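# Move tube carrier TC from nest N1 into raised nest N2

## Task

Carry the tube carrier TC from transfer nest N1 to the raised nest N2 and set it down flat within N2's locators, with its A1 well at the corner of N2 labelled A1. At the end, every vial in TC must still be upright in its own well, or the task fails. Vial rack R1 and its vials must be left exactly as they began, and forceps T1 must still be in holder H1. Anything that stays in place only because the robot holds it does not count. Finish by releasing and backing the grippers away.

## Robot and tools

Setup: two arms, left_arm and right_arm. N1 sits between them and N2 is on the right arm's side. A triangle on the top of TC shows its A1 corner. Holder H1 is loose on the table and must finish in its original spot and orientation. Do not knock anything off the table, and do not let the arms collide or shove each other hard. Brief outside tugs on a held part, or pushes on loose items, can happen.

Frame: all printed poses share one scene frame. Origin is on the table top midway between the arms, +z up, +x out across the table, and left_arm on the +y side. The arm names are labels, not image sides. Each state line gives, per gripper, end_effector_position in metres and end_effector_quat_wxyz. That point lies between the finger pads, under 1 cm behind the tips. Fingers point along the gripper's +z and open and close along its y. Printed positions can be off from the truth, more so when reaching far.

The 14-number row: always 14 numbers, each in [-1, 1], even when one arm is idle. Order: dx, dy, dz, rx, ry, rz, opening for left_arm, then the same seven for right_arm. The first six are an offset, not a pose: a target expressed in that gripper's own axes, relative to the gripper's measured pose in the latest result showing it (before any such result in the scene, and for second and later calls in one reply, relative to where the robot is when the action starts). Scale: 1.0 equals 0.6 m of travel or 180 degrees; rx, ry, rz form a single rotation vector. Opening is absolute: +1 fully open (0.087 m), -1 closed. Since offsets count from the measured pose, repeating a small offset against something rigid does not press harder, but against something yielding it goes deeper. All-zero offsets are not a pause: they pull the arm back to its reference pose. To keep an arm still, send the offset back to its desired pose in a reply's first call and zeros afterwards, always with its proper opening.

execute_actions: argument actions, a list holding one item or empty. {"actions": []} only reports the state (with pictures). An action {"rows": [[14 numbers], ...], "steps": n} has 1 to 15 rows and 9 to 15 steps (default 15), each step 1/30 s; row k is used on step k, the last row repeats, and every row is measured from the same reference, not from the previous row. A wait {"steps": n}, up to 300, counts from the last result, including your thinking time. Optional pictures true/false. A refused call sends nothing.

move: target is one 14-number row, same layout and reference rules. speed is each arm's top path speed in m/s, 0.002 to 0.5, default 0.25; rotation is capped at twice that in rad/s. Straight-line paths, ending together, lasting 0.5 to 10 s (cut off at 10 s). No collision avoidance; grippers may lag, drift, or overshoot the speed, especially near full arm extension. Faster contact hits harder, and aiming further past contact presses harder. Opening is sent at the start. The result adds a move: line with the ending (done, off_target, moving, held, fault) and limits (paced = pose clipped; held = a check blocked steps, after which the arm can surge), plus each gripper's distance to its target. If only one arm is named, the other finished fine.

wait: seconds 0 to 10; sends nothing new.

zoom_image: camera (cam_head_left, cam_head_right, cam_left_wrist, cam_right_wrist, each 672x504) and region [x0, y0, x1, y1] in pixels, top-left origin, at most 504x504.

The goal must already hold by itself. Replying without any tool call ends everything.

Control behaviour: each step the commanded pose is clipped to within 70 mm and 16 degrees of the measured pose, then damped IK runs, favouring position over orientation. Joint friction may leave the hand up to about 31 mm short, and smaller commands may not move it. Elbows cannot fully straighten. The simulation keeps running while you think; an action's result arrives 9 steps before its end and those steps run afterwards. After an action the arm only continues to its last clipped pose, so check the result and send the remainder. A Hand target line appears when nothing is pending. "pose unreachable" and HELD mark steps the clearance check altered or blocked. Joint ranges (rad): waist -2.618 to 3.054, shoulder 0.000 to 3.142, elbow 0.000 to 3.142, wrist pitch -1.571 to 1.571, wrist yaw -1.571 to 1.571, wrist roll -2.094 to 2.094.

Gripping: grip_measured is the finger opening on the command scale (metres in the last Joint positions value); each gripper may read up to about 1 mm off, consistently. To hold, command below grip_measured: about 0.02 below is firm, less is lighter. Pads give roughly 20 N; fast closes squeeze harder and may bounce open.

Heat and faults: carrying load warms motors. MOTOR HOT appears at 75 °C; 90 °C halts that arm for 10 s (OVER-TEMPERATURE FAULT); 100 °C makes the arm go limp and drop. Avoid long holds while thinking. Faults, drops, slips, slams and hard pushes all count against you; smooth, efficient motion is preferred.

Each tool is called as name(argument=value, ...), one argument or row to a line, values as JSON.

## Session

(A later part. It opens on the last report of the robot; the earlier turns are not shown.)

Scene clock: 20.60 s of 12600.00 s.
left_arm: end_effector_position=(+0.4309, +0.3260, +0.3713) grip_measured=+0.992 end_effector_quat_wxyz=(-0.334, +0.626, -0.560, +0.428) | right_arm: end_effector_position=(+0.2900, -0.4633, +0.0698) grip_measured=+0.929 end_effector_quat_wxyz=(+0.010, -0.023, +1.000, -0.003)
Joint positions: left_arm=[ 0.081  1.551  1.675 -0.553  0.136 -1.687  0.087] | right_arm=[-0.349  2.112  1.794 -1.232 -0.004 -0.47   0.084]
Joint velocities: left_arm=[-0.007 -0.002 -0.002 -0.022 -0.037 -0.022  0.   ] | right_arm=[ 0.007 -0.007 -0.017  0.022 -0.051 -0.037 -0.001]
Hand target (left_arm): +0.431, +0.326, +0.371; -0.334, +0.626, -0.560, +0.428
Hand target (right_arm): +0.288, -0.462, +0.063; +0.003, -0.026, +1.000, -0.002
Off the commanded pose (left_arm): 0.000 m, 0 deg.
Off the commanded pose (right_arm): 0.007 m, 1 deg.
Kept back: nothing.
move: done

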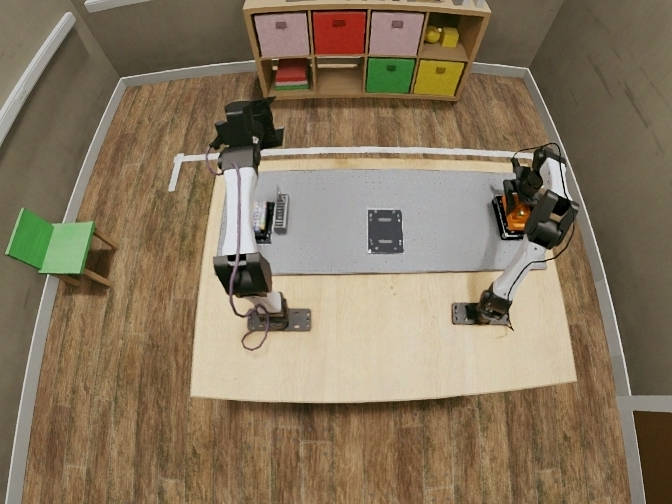

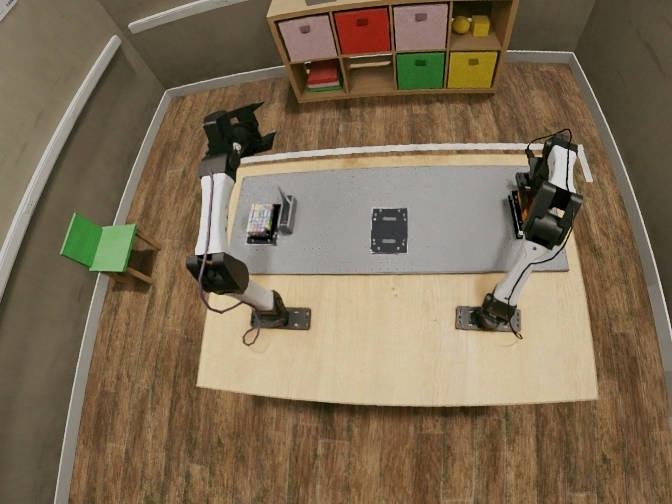

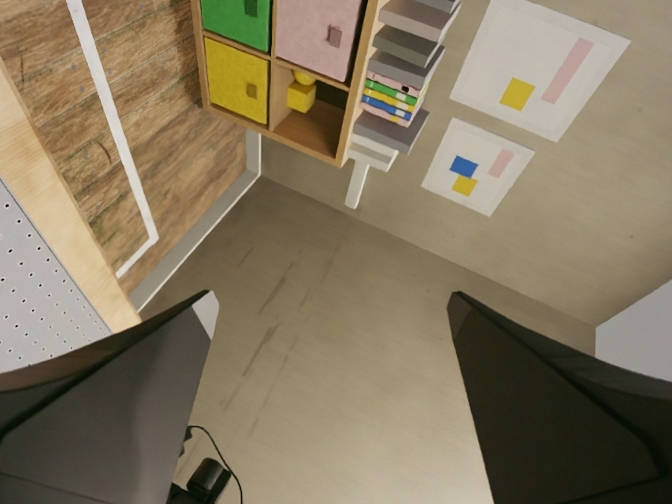

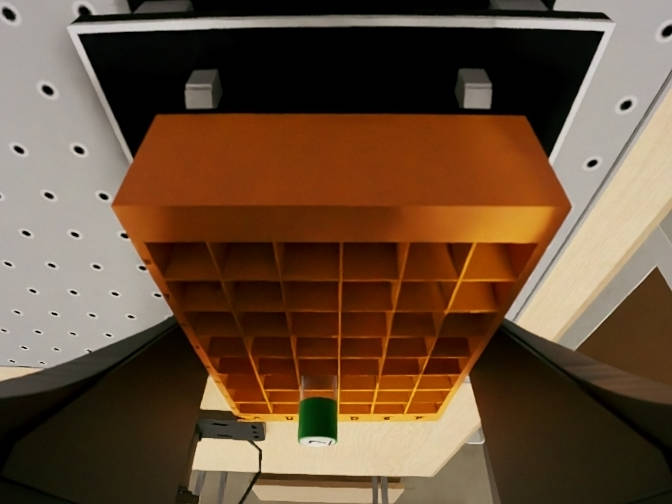

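move(
  target=[0,0,0,0,0,0,1,0,0.003,0.024,0,0.004,0,0.89],
  speed=0.02,
)

Scene clock: 21.90 s of 12600.00 s.
left_arm: end_effector_position=(+0.4309, +0.3260, +0.3713) grip_measured=+0.992 end_effector_quat_wxyz=(-0.334, +0.626, -0.560, +0.428) | right_arm: end_effector_position=(+0.2908, -0.4637, +0.0672) grip_measured=+0.929 end_effector_quat_wxyz=(+0.012, -0.024, +1.000, -0.004)
Joint positions: left_arm=[ 0.081  1.551  1.675 -0.553  0.136 -1.687  0.087] | right_arm=[-0.349  2.112  1.784 -1.218 -0.003 -0.471  0.084]
Joint velocities: left_arm=[ 0.002 -0.002  0.002  0.066 -0.007  0.007 -0.001] | right_arm=[-0.007  0.022  0.017 -0.022  0.051 -0.051  0.   ]
Hand target (left_arm): +0.431, +0.326, +0.371; -0.334, +0.626, -0.560, +0.428
Hand target (right_arm): +0.290, -0.461, +0.056; +0.003, -0.023, +1.000, -0.003
Off the commanded pose (left_arm): 0.000 m, 0 deg.
Off the commanded pose (right_arm): 0.012 m, 1 deg.
Kept back: nothing.
move: off_target (right_arm)

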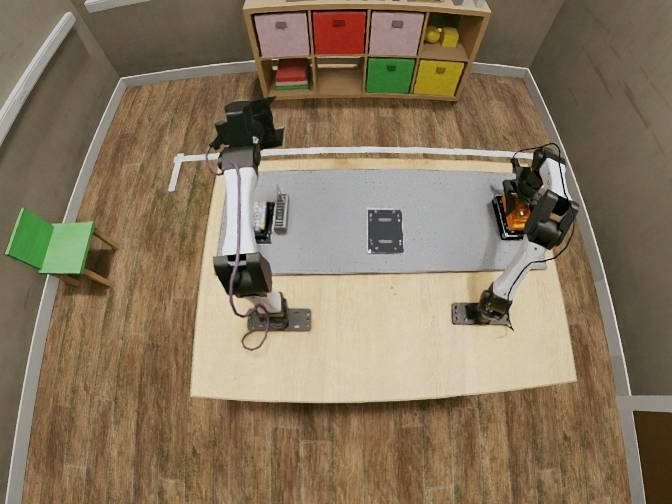

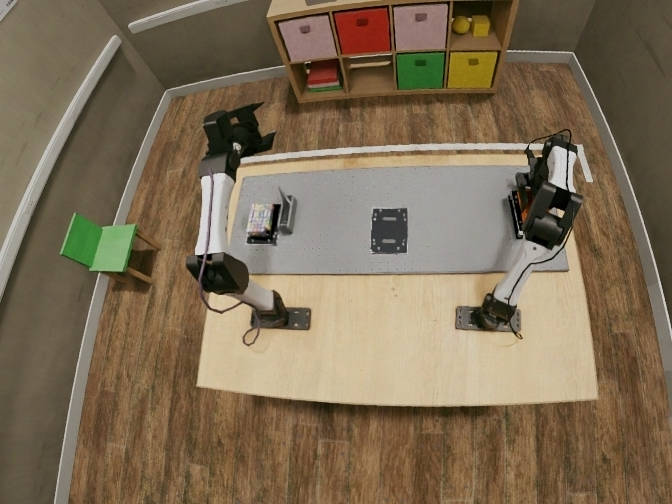

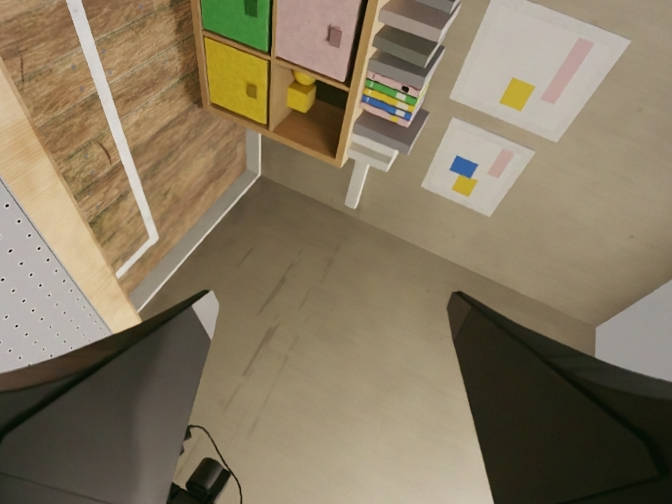

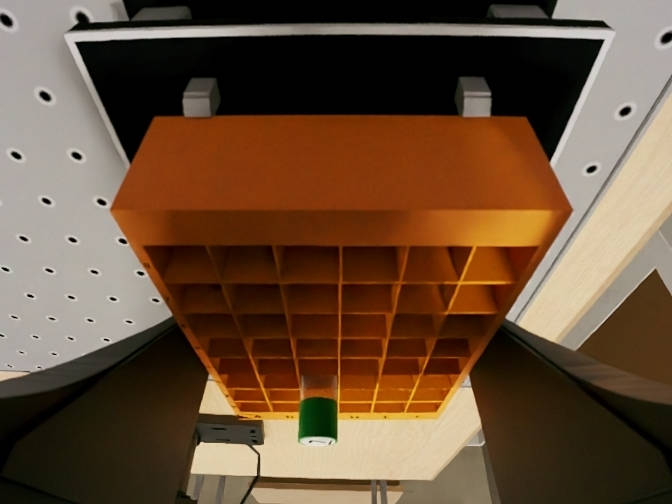

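move(
  target=[0,0,0,0,0,0,1,0.003,0.009,0.006,0,0.004,0,0.89],
  speed=0.015,
)

Scene clock: 22.97 s of 12600.00 s.
left_arm: end_effector_position=(+0.4309, +0.3260, +0.3713) grip_measured=+0.992 end_effector_quat_wxyz=(-0.334, +0.626, -0.560, +0.428) | right_arm: end_effector_position=(+0.2910, -0.4635, +0.0672) grip_measured=+0.929 end_effector_quat_wxyz=(+0.012, -0.025, +1.000, -0.004)
Joint positions: left_arm=[ 0.081  1.551  1.675 -0.553  0.136 -1.687  0.087] | right_arm=[-0.348  2.112  1.784 -1.218 -0.003 -0.473  0.084]
Joint velocities: left_arm=[-0.002  0.002  0.012 -0.037  0.022 -0.037 -0.   ] | right_arm=[-0.002 -0.007 -0.017 -0.066  0.022 -0.051 -0.001]
Hand target (left_arm): +0.431, +0.326, +0.371; -0.334, +0.626, -0.560, +0.428
Hand target (right_arm): +0.289, -0.458, +0.064; +0.006, -0.024, +1.000, -0.004
Off the commanded pose (left_arm): 0.000 m, 0 deg.
Off the commanded pose (right_arm): 0.007 m, 1 deg.
Kept back: nothing.
move: done

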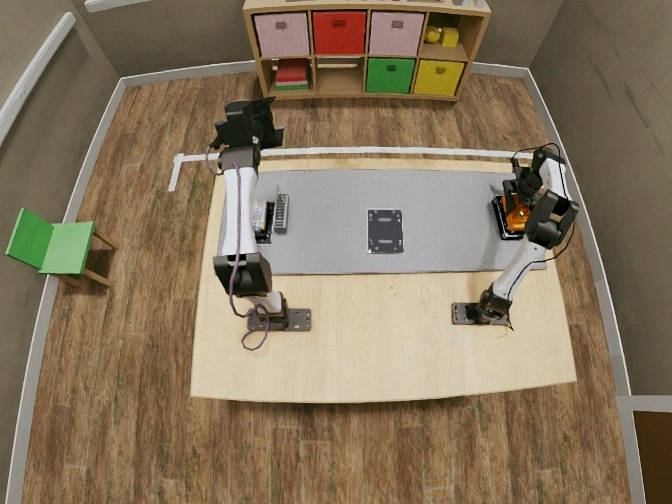

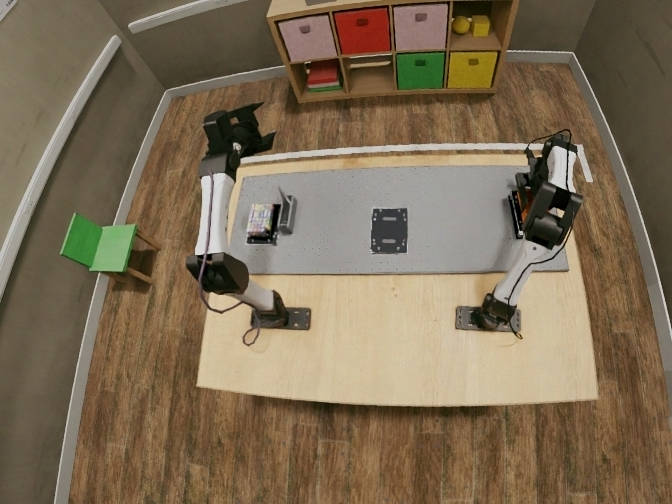

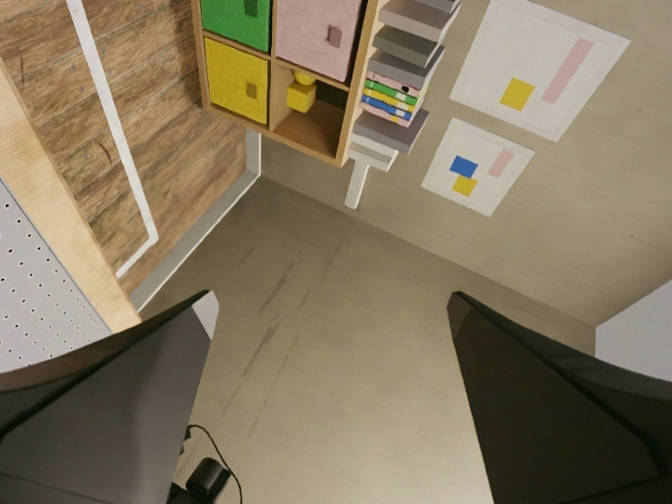

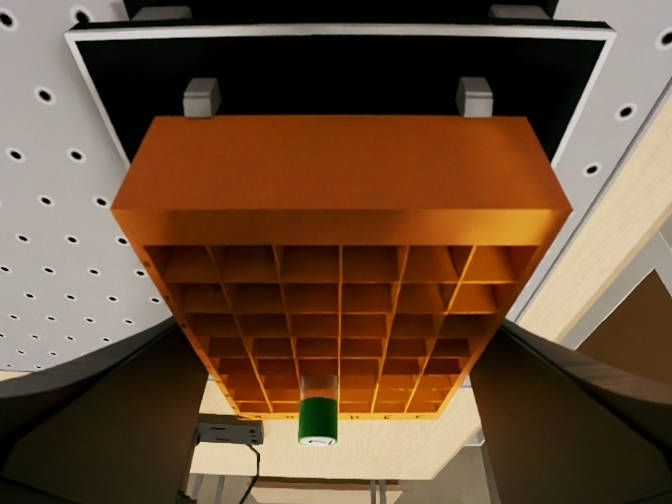

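move(
  target=[0,0,0,0,0,0,1,0.008,0.014,0,0,0.004,0,0.89],
  speed=0.015,
)

Scene clock: 24.10 s of 12600.00 s.
left_arm: end_effector_position=(+0.4309, +0.3260, +0.3713) grip_measured=+0.992 end_effector_quat_wxyz=(-0.334, +0.626, -0.560, +0.428) | right_arm: end_effector_position=(+0.2898, -0.4631, +0.0649) grip_measured=+0.929 end_effector_quat_wxyz=(+0.009, -0.027, +1.000, -0.008)
Joint positions: left_arm=[ 0.081  1.551  1.675 -0.553  0.136 -1.687  0.087] | right_arm=[-0.344  2.11   1.771 -1.209  0.006 -0.473  0.084]
Joint velocities: left_arm=[ 0.002 -0.007 -0.002  0.007  0.007  0.007  0.   ] | right_arm=[-0.007 -0.017 -0.012 -0.022  0.007 -0.081 -0.001]
Hand target (left_arm): +0.431, +0.326, +0.371; -0.334, +0.626, -0.560, +0.428
Hand target (right_arm): +0.286, -0.455, +0.067; +0.006, -0.025, +1.000, -0.004
Off the commanded pose (left_arm): 0.000 m, 0 deg.
Off the commanded pose (right_arm): 0.009 m, 1 deg.
Kept back: nothing.
move: done

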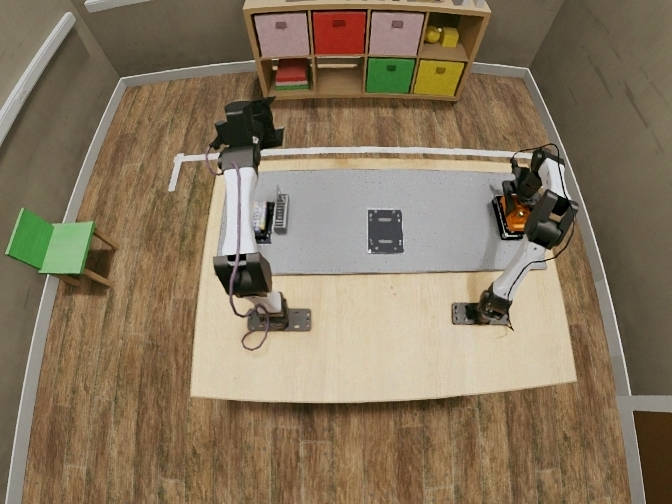

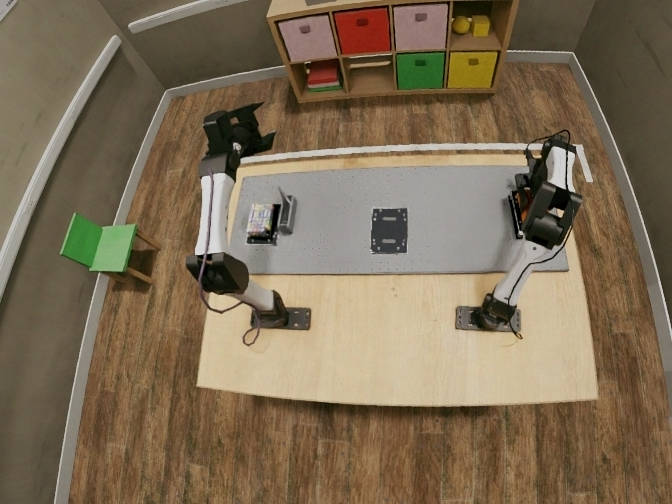

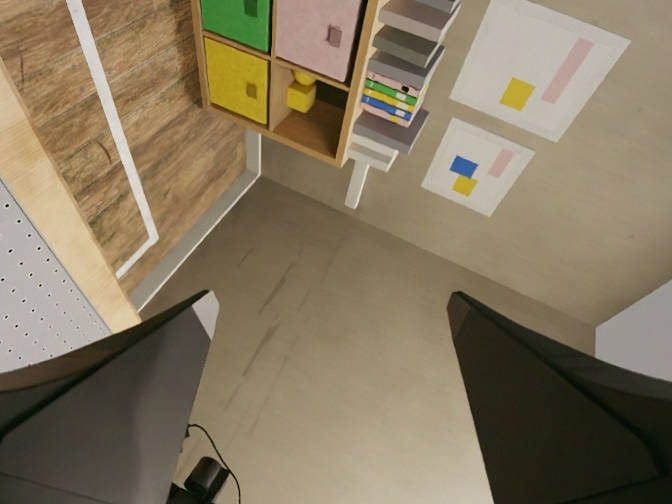

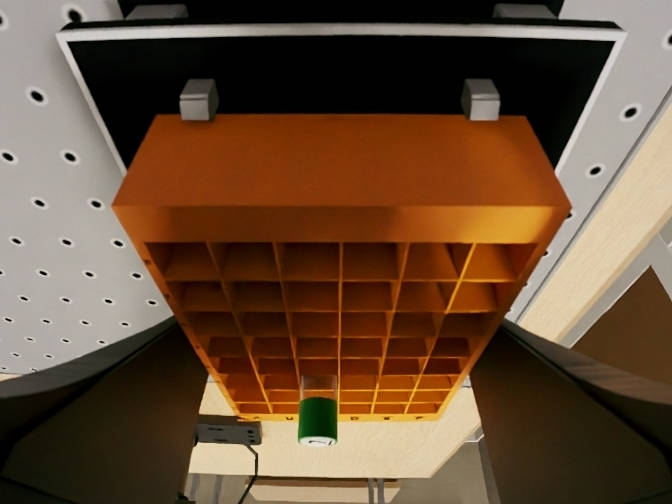

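It's entering.

move(
  target=[0,0,0,0,0,0,1,0,0,0.014,0,0.003,0,0.89],
  speed=0.015,
)

move(
  target=[0,0,0,0,0,0,1,0,0,0,0,0,0,1],
)

Scene clock: 25.10 s of 12600.00 s.
left_arm: end_effector_position=(+0.4309, +0.3260, +0.3713) grip_measured=+0.992 end_effector_quat_wxyz=(-0.334, +0.626, -0.560, +0.428) | right_arm: end_effector_position=(+0.2904, -0.4634, +0.0648) grip_measured=+0.929 end_effector_quat_wxyz=(+0.010, -0.027, +1.000, -0.008)
Joint positions: left_arm=[ 0.081  1.551  1.675 -0.553  0.136 -1.687  0.087] | right_arm=[-0.344  2.11   1.771 -1.207  0.006 -0.474  0.084]
Joint velocities: left_arm=[-0.002 -0.007 -0.017  0.037 -0.051 -0.007  0.001] | right_arm=[ 0.012  0.012 -0.027  0.081  0.051 -0.007 -0.   ]
Hand target (left_arm): +0.431, +0.326, +0.371; -0.334, +0.626, -0.560, +0.428
Hand target (right_arm): +0.290, -0.463, +0.057; +0.004, -0.027, +1.000, -0.008
Off the commanded pose (left_arm): 0.000 m, 0 deg.
Off the commanded pose (right_arm): 0.008 m, 1 deg.
Kept back: nothing.
move: done

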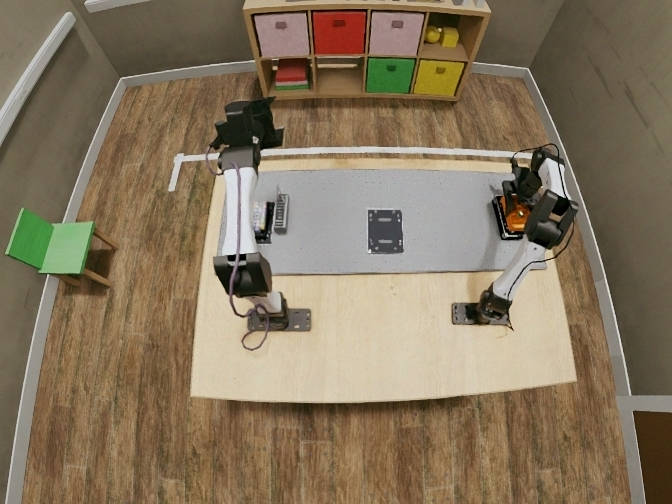

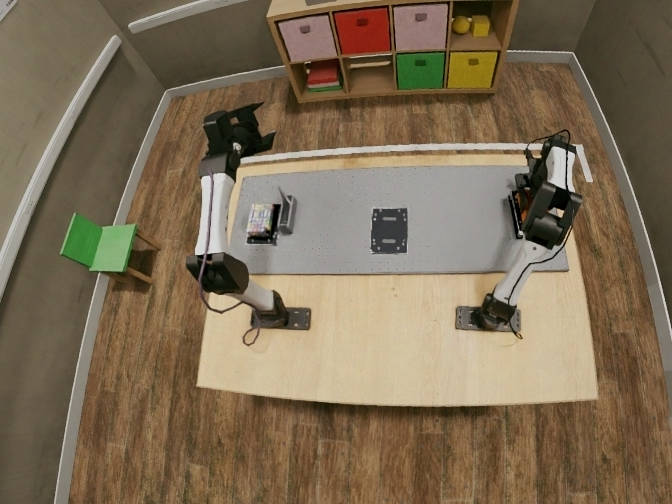

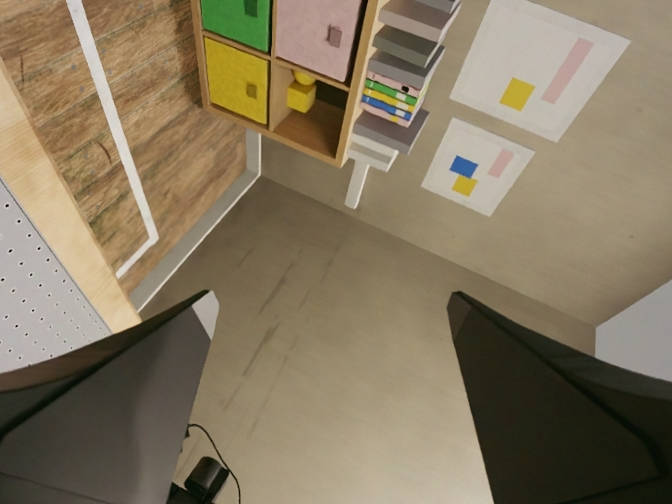

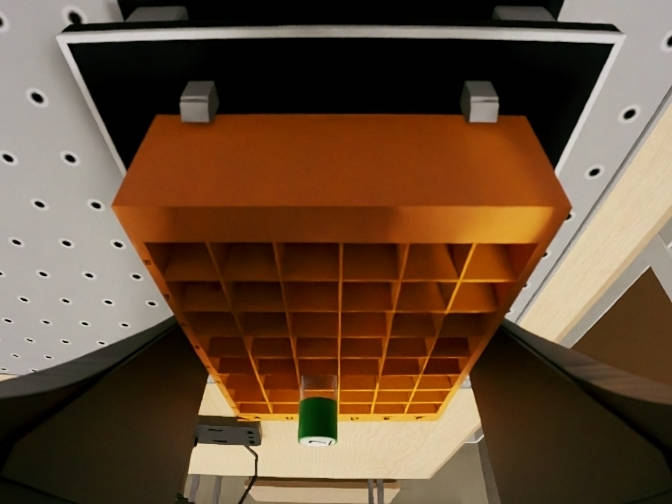

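Scene clock: 25.60 s of 12600.00 s.
left_arm: end_effector_position=(+0.4309, +0.3260, +0.3713) grip_measured=+0.992 end_effector_quat_wxyz=(-0.334, +0.626, -0.560, +0.428) | right_arm: end_effector_position=(+0.2904, -0.4634, +0.0648) grip_measured=+0.982 end_effector_quat_wxyz=(+0.010, -0.027, +1.000, -0.008)
Joint positions: left_arm=[ 0.081  1.551  1.675 -0.553  0.136 -1.687  0.087] | right_arm=[-0.344  2.11   1.771 -1.207  0.006 -0.474  0.087]
Joint velocities: left_arm=[-0.007 -0.012  0.002 -0.022 -0.081 -0.037  0.001] | right_arm=[ 0.002 -0.002 -0.017  0.007  0.037 -0.037 -0.   ]
Hand target (left_arm): +0.431, +0.326, +0.371; -0.334, +0.626, -0.560, +0.428
Hand target (right_arm): +0.290, -0.463, +0.065; +0.010, -0.027, +1.000, -0.008
Off the commanded pose (left_arm): 0.000 m, 0 deg.
Off the commanded pose (right_arm): 0.000 m, 0 deg.
Kept back: nothing.
move: done

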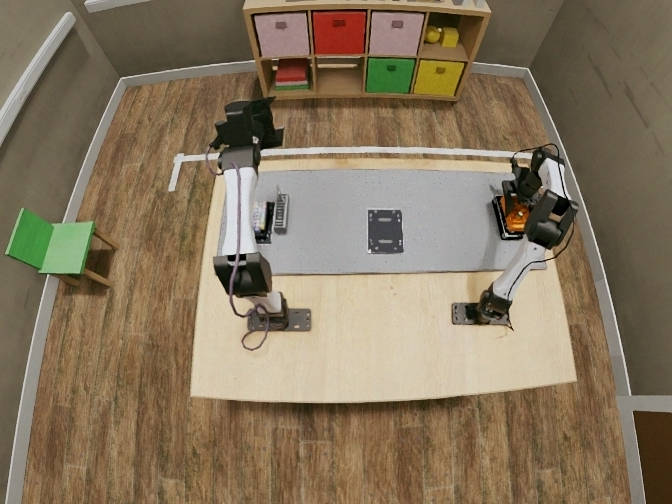

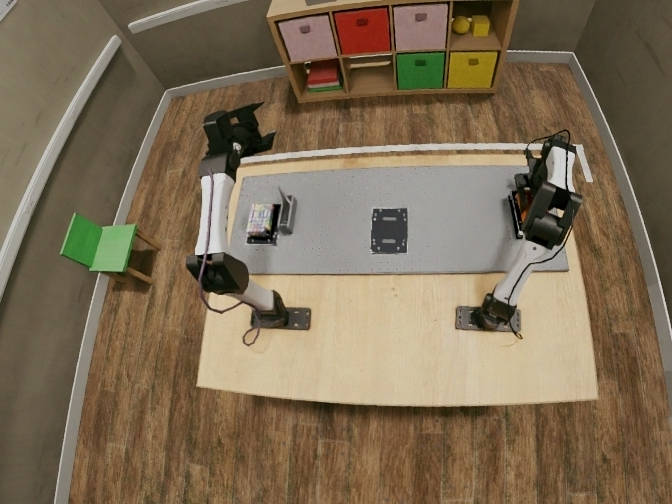

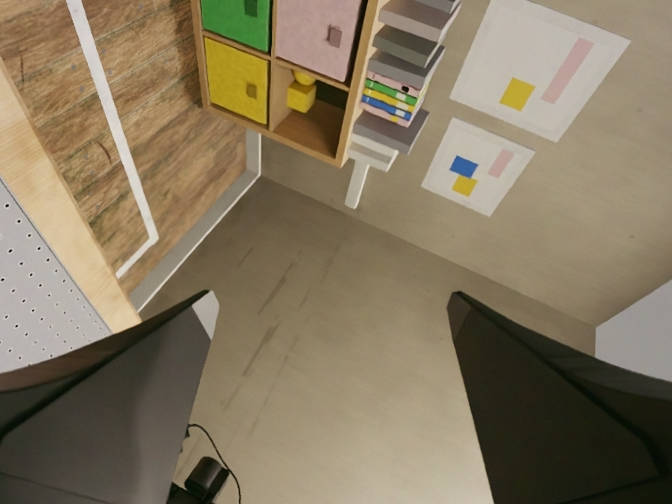

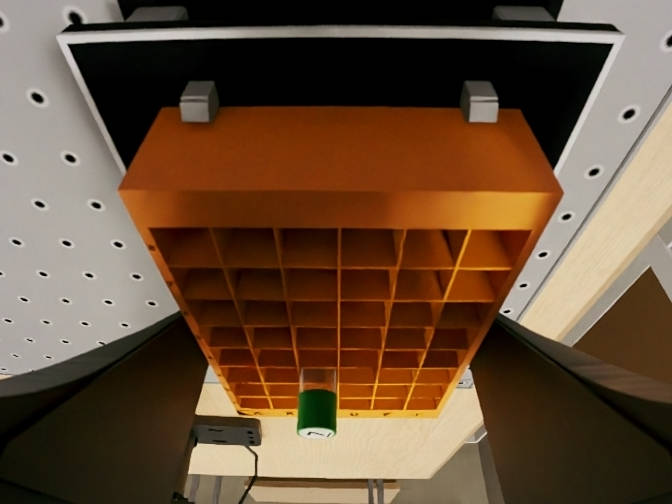

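move(
  target=[0,0,0,0,0,0,1,0,0,-0.14,0,0,0,1],
  speed=0.1,
)

move(
  target=[0,0,0,0,0,0,1,0.05,0.28,-0.01,0,0,0,1],
)

Scene clock: 27.27 s of 12600.00 s.
left_arm: end_effector_position=(+0.4309, +0.3260, +0.3713) grip_measured=+0.992 end_effector_quat_wxyz=(-0.334, +0.626, -0.560, +0.428) | right_arm: end_effector_position=(+0.2889, -0.4628, +0.1529) grip_measured=+0.982 end_effector_quat_wxyz=(+0.019, -0.027, +0.999, -0.013)
Joint positions: left_arm=[ 0.081  1.551  1.675 -0.553  0.136 -1.687  0.087] | right_arm=[-0.344  2.11   2.126 -1.54   0.006 -0.474  0.087]
Joint velocities: left_arm=[-0.012  0.007 -0.012  0.066  0.007 -0.007 -0.001] | right_arm=[ 0.002  0.002  0.012 -0.007  0.037  0.037  0.001]
Hand target (left_arm): +0.431, +0.326, +0.371; -0.334, +0.626, -0.560, +0.428
Hand target (right_arm): +0.290, -0.463, +0.149; +0.010, -0.027, +1.000, -0.008
Off the commanded pose (left_arm): 0.000 m, 0 deg.
Off the commanded pose (right_arm): 0.004 m, 1 deg.
joint sent to its limit (right arm) — the command would take joint 4 (wrist pitch) past its lower limit, so that joint was sent only as far as its limit.
Kept back: nothing.
move: done

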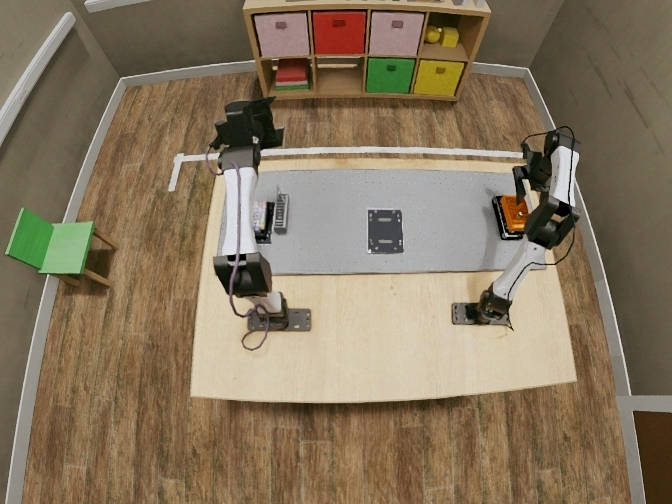

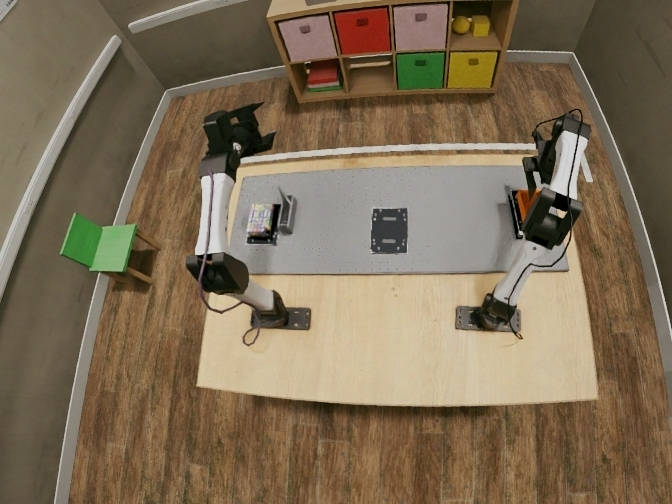

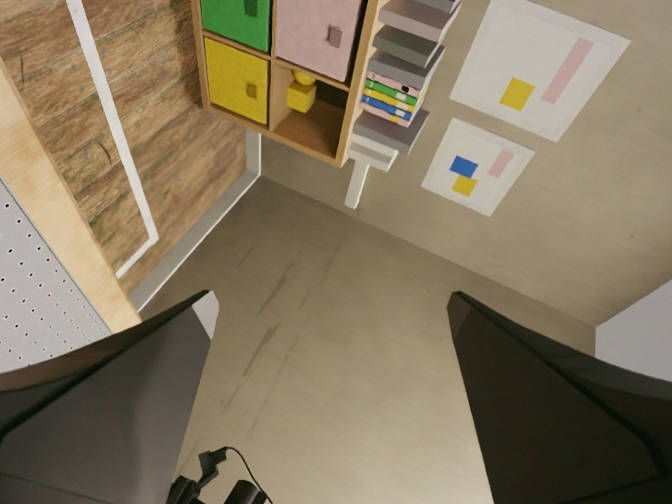

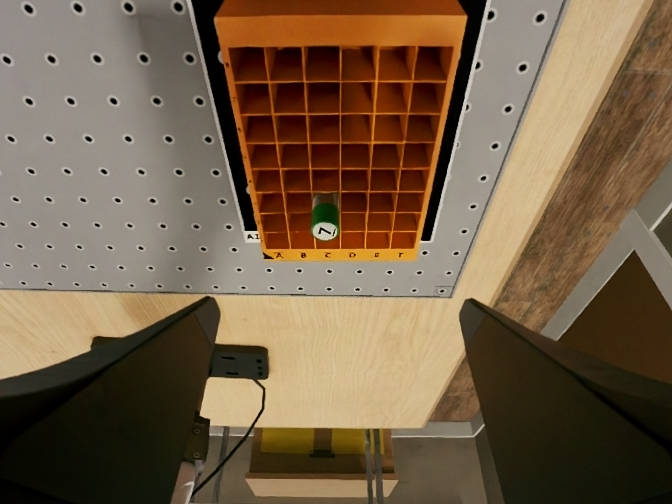

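Scene clock: 28.60 s of 12600.00 s.
left_arm: end_effector_position=(+0.4309, +0.3260, +0.3713) grip_measured=+0.992 end_effector_quat_wxyz=(-0.334, +0.626, -0.560, +0.428) | right_arm: end_effector_position=(+0.2529, -0.2938, +0.1533) grip_measured=+0.982 end_effector_quat_wxyz=(+0.013, -0.032, +0.999, -0.006)
Joint positions: left_arm=[ 0.081  1.551  1.675 -0.553  0.136 -1.687  0.087] | right_arm=[ 0.084  1.811  1.705 -1.439  0.011 -0.055  0.087]
Joint velocities: left_arm=[-0.017 -0.007 -0.002 -0.051 -0.022  0.022 -0.   ] | right_arm=[-0.012 -0.002  0.002 -0.066 -0.037  0.081  0.   ]
Hand target (left_arm): +0.431, +0.326, +0.371; -0.334, +0.626, -0.560, +0.428
Hand target (right_arm): +0.251, -0.296, +0.154; +0.020, -0.027, +0.999, -0.011
Off the commanded pose (left_arm): 0.000 m, 0 deg.
Off the commanded pose (right_arm): 0.004 m, 1 deg.
Kept back: nothing.
move: done

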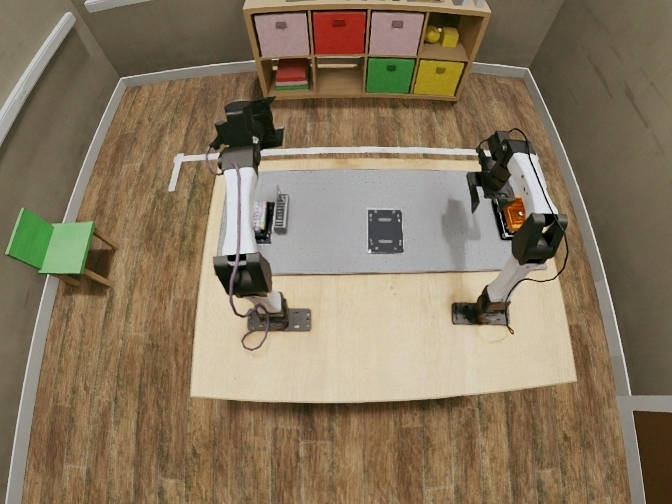

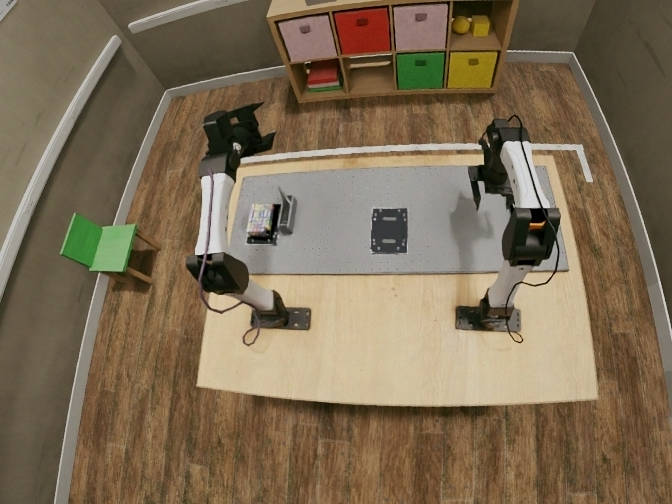

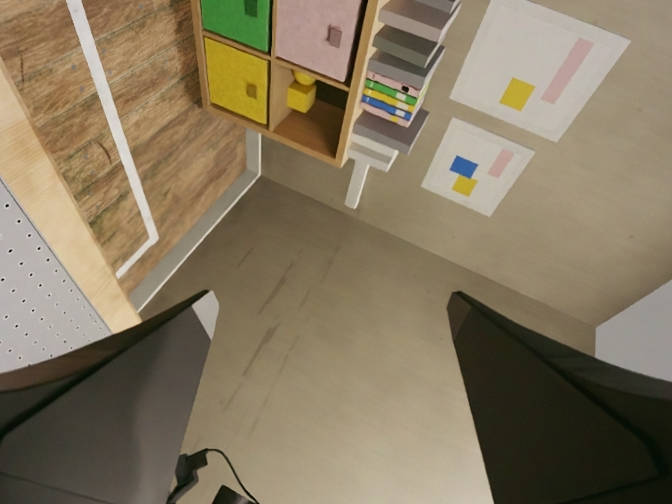

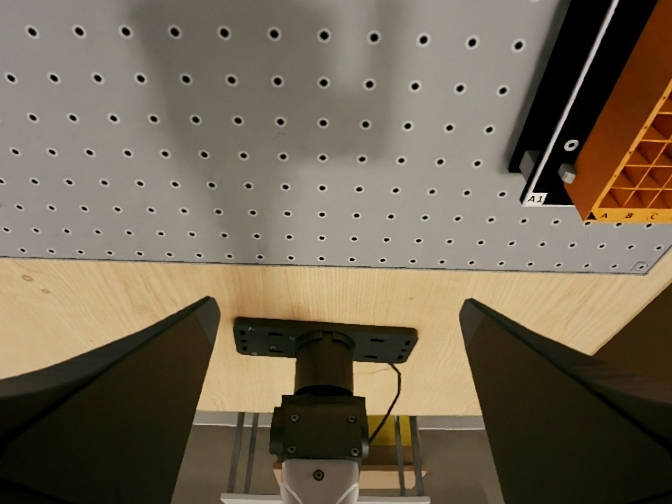

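zoom_image(
  camera="cam_right_wrist",
  region=[500, 110, 672, 240],
)

Region (500, 110, 672, 240) of cam_right_wrist's 672x504 image, scaled by 2.930, with more detail than that image has; it fills the top 381 rows of this view, and the rest is white.

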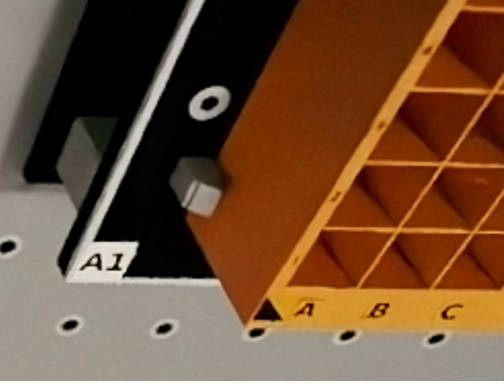

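finished_scene(
  scene=2,
)

The scene is finished: the task was done.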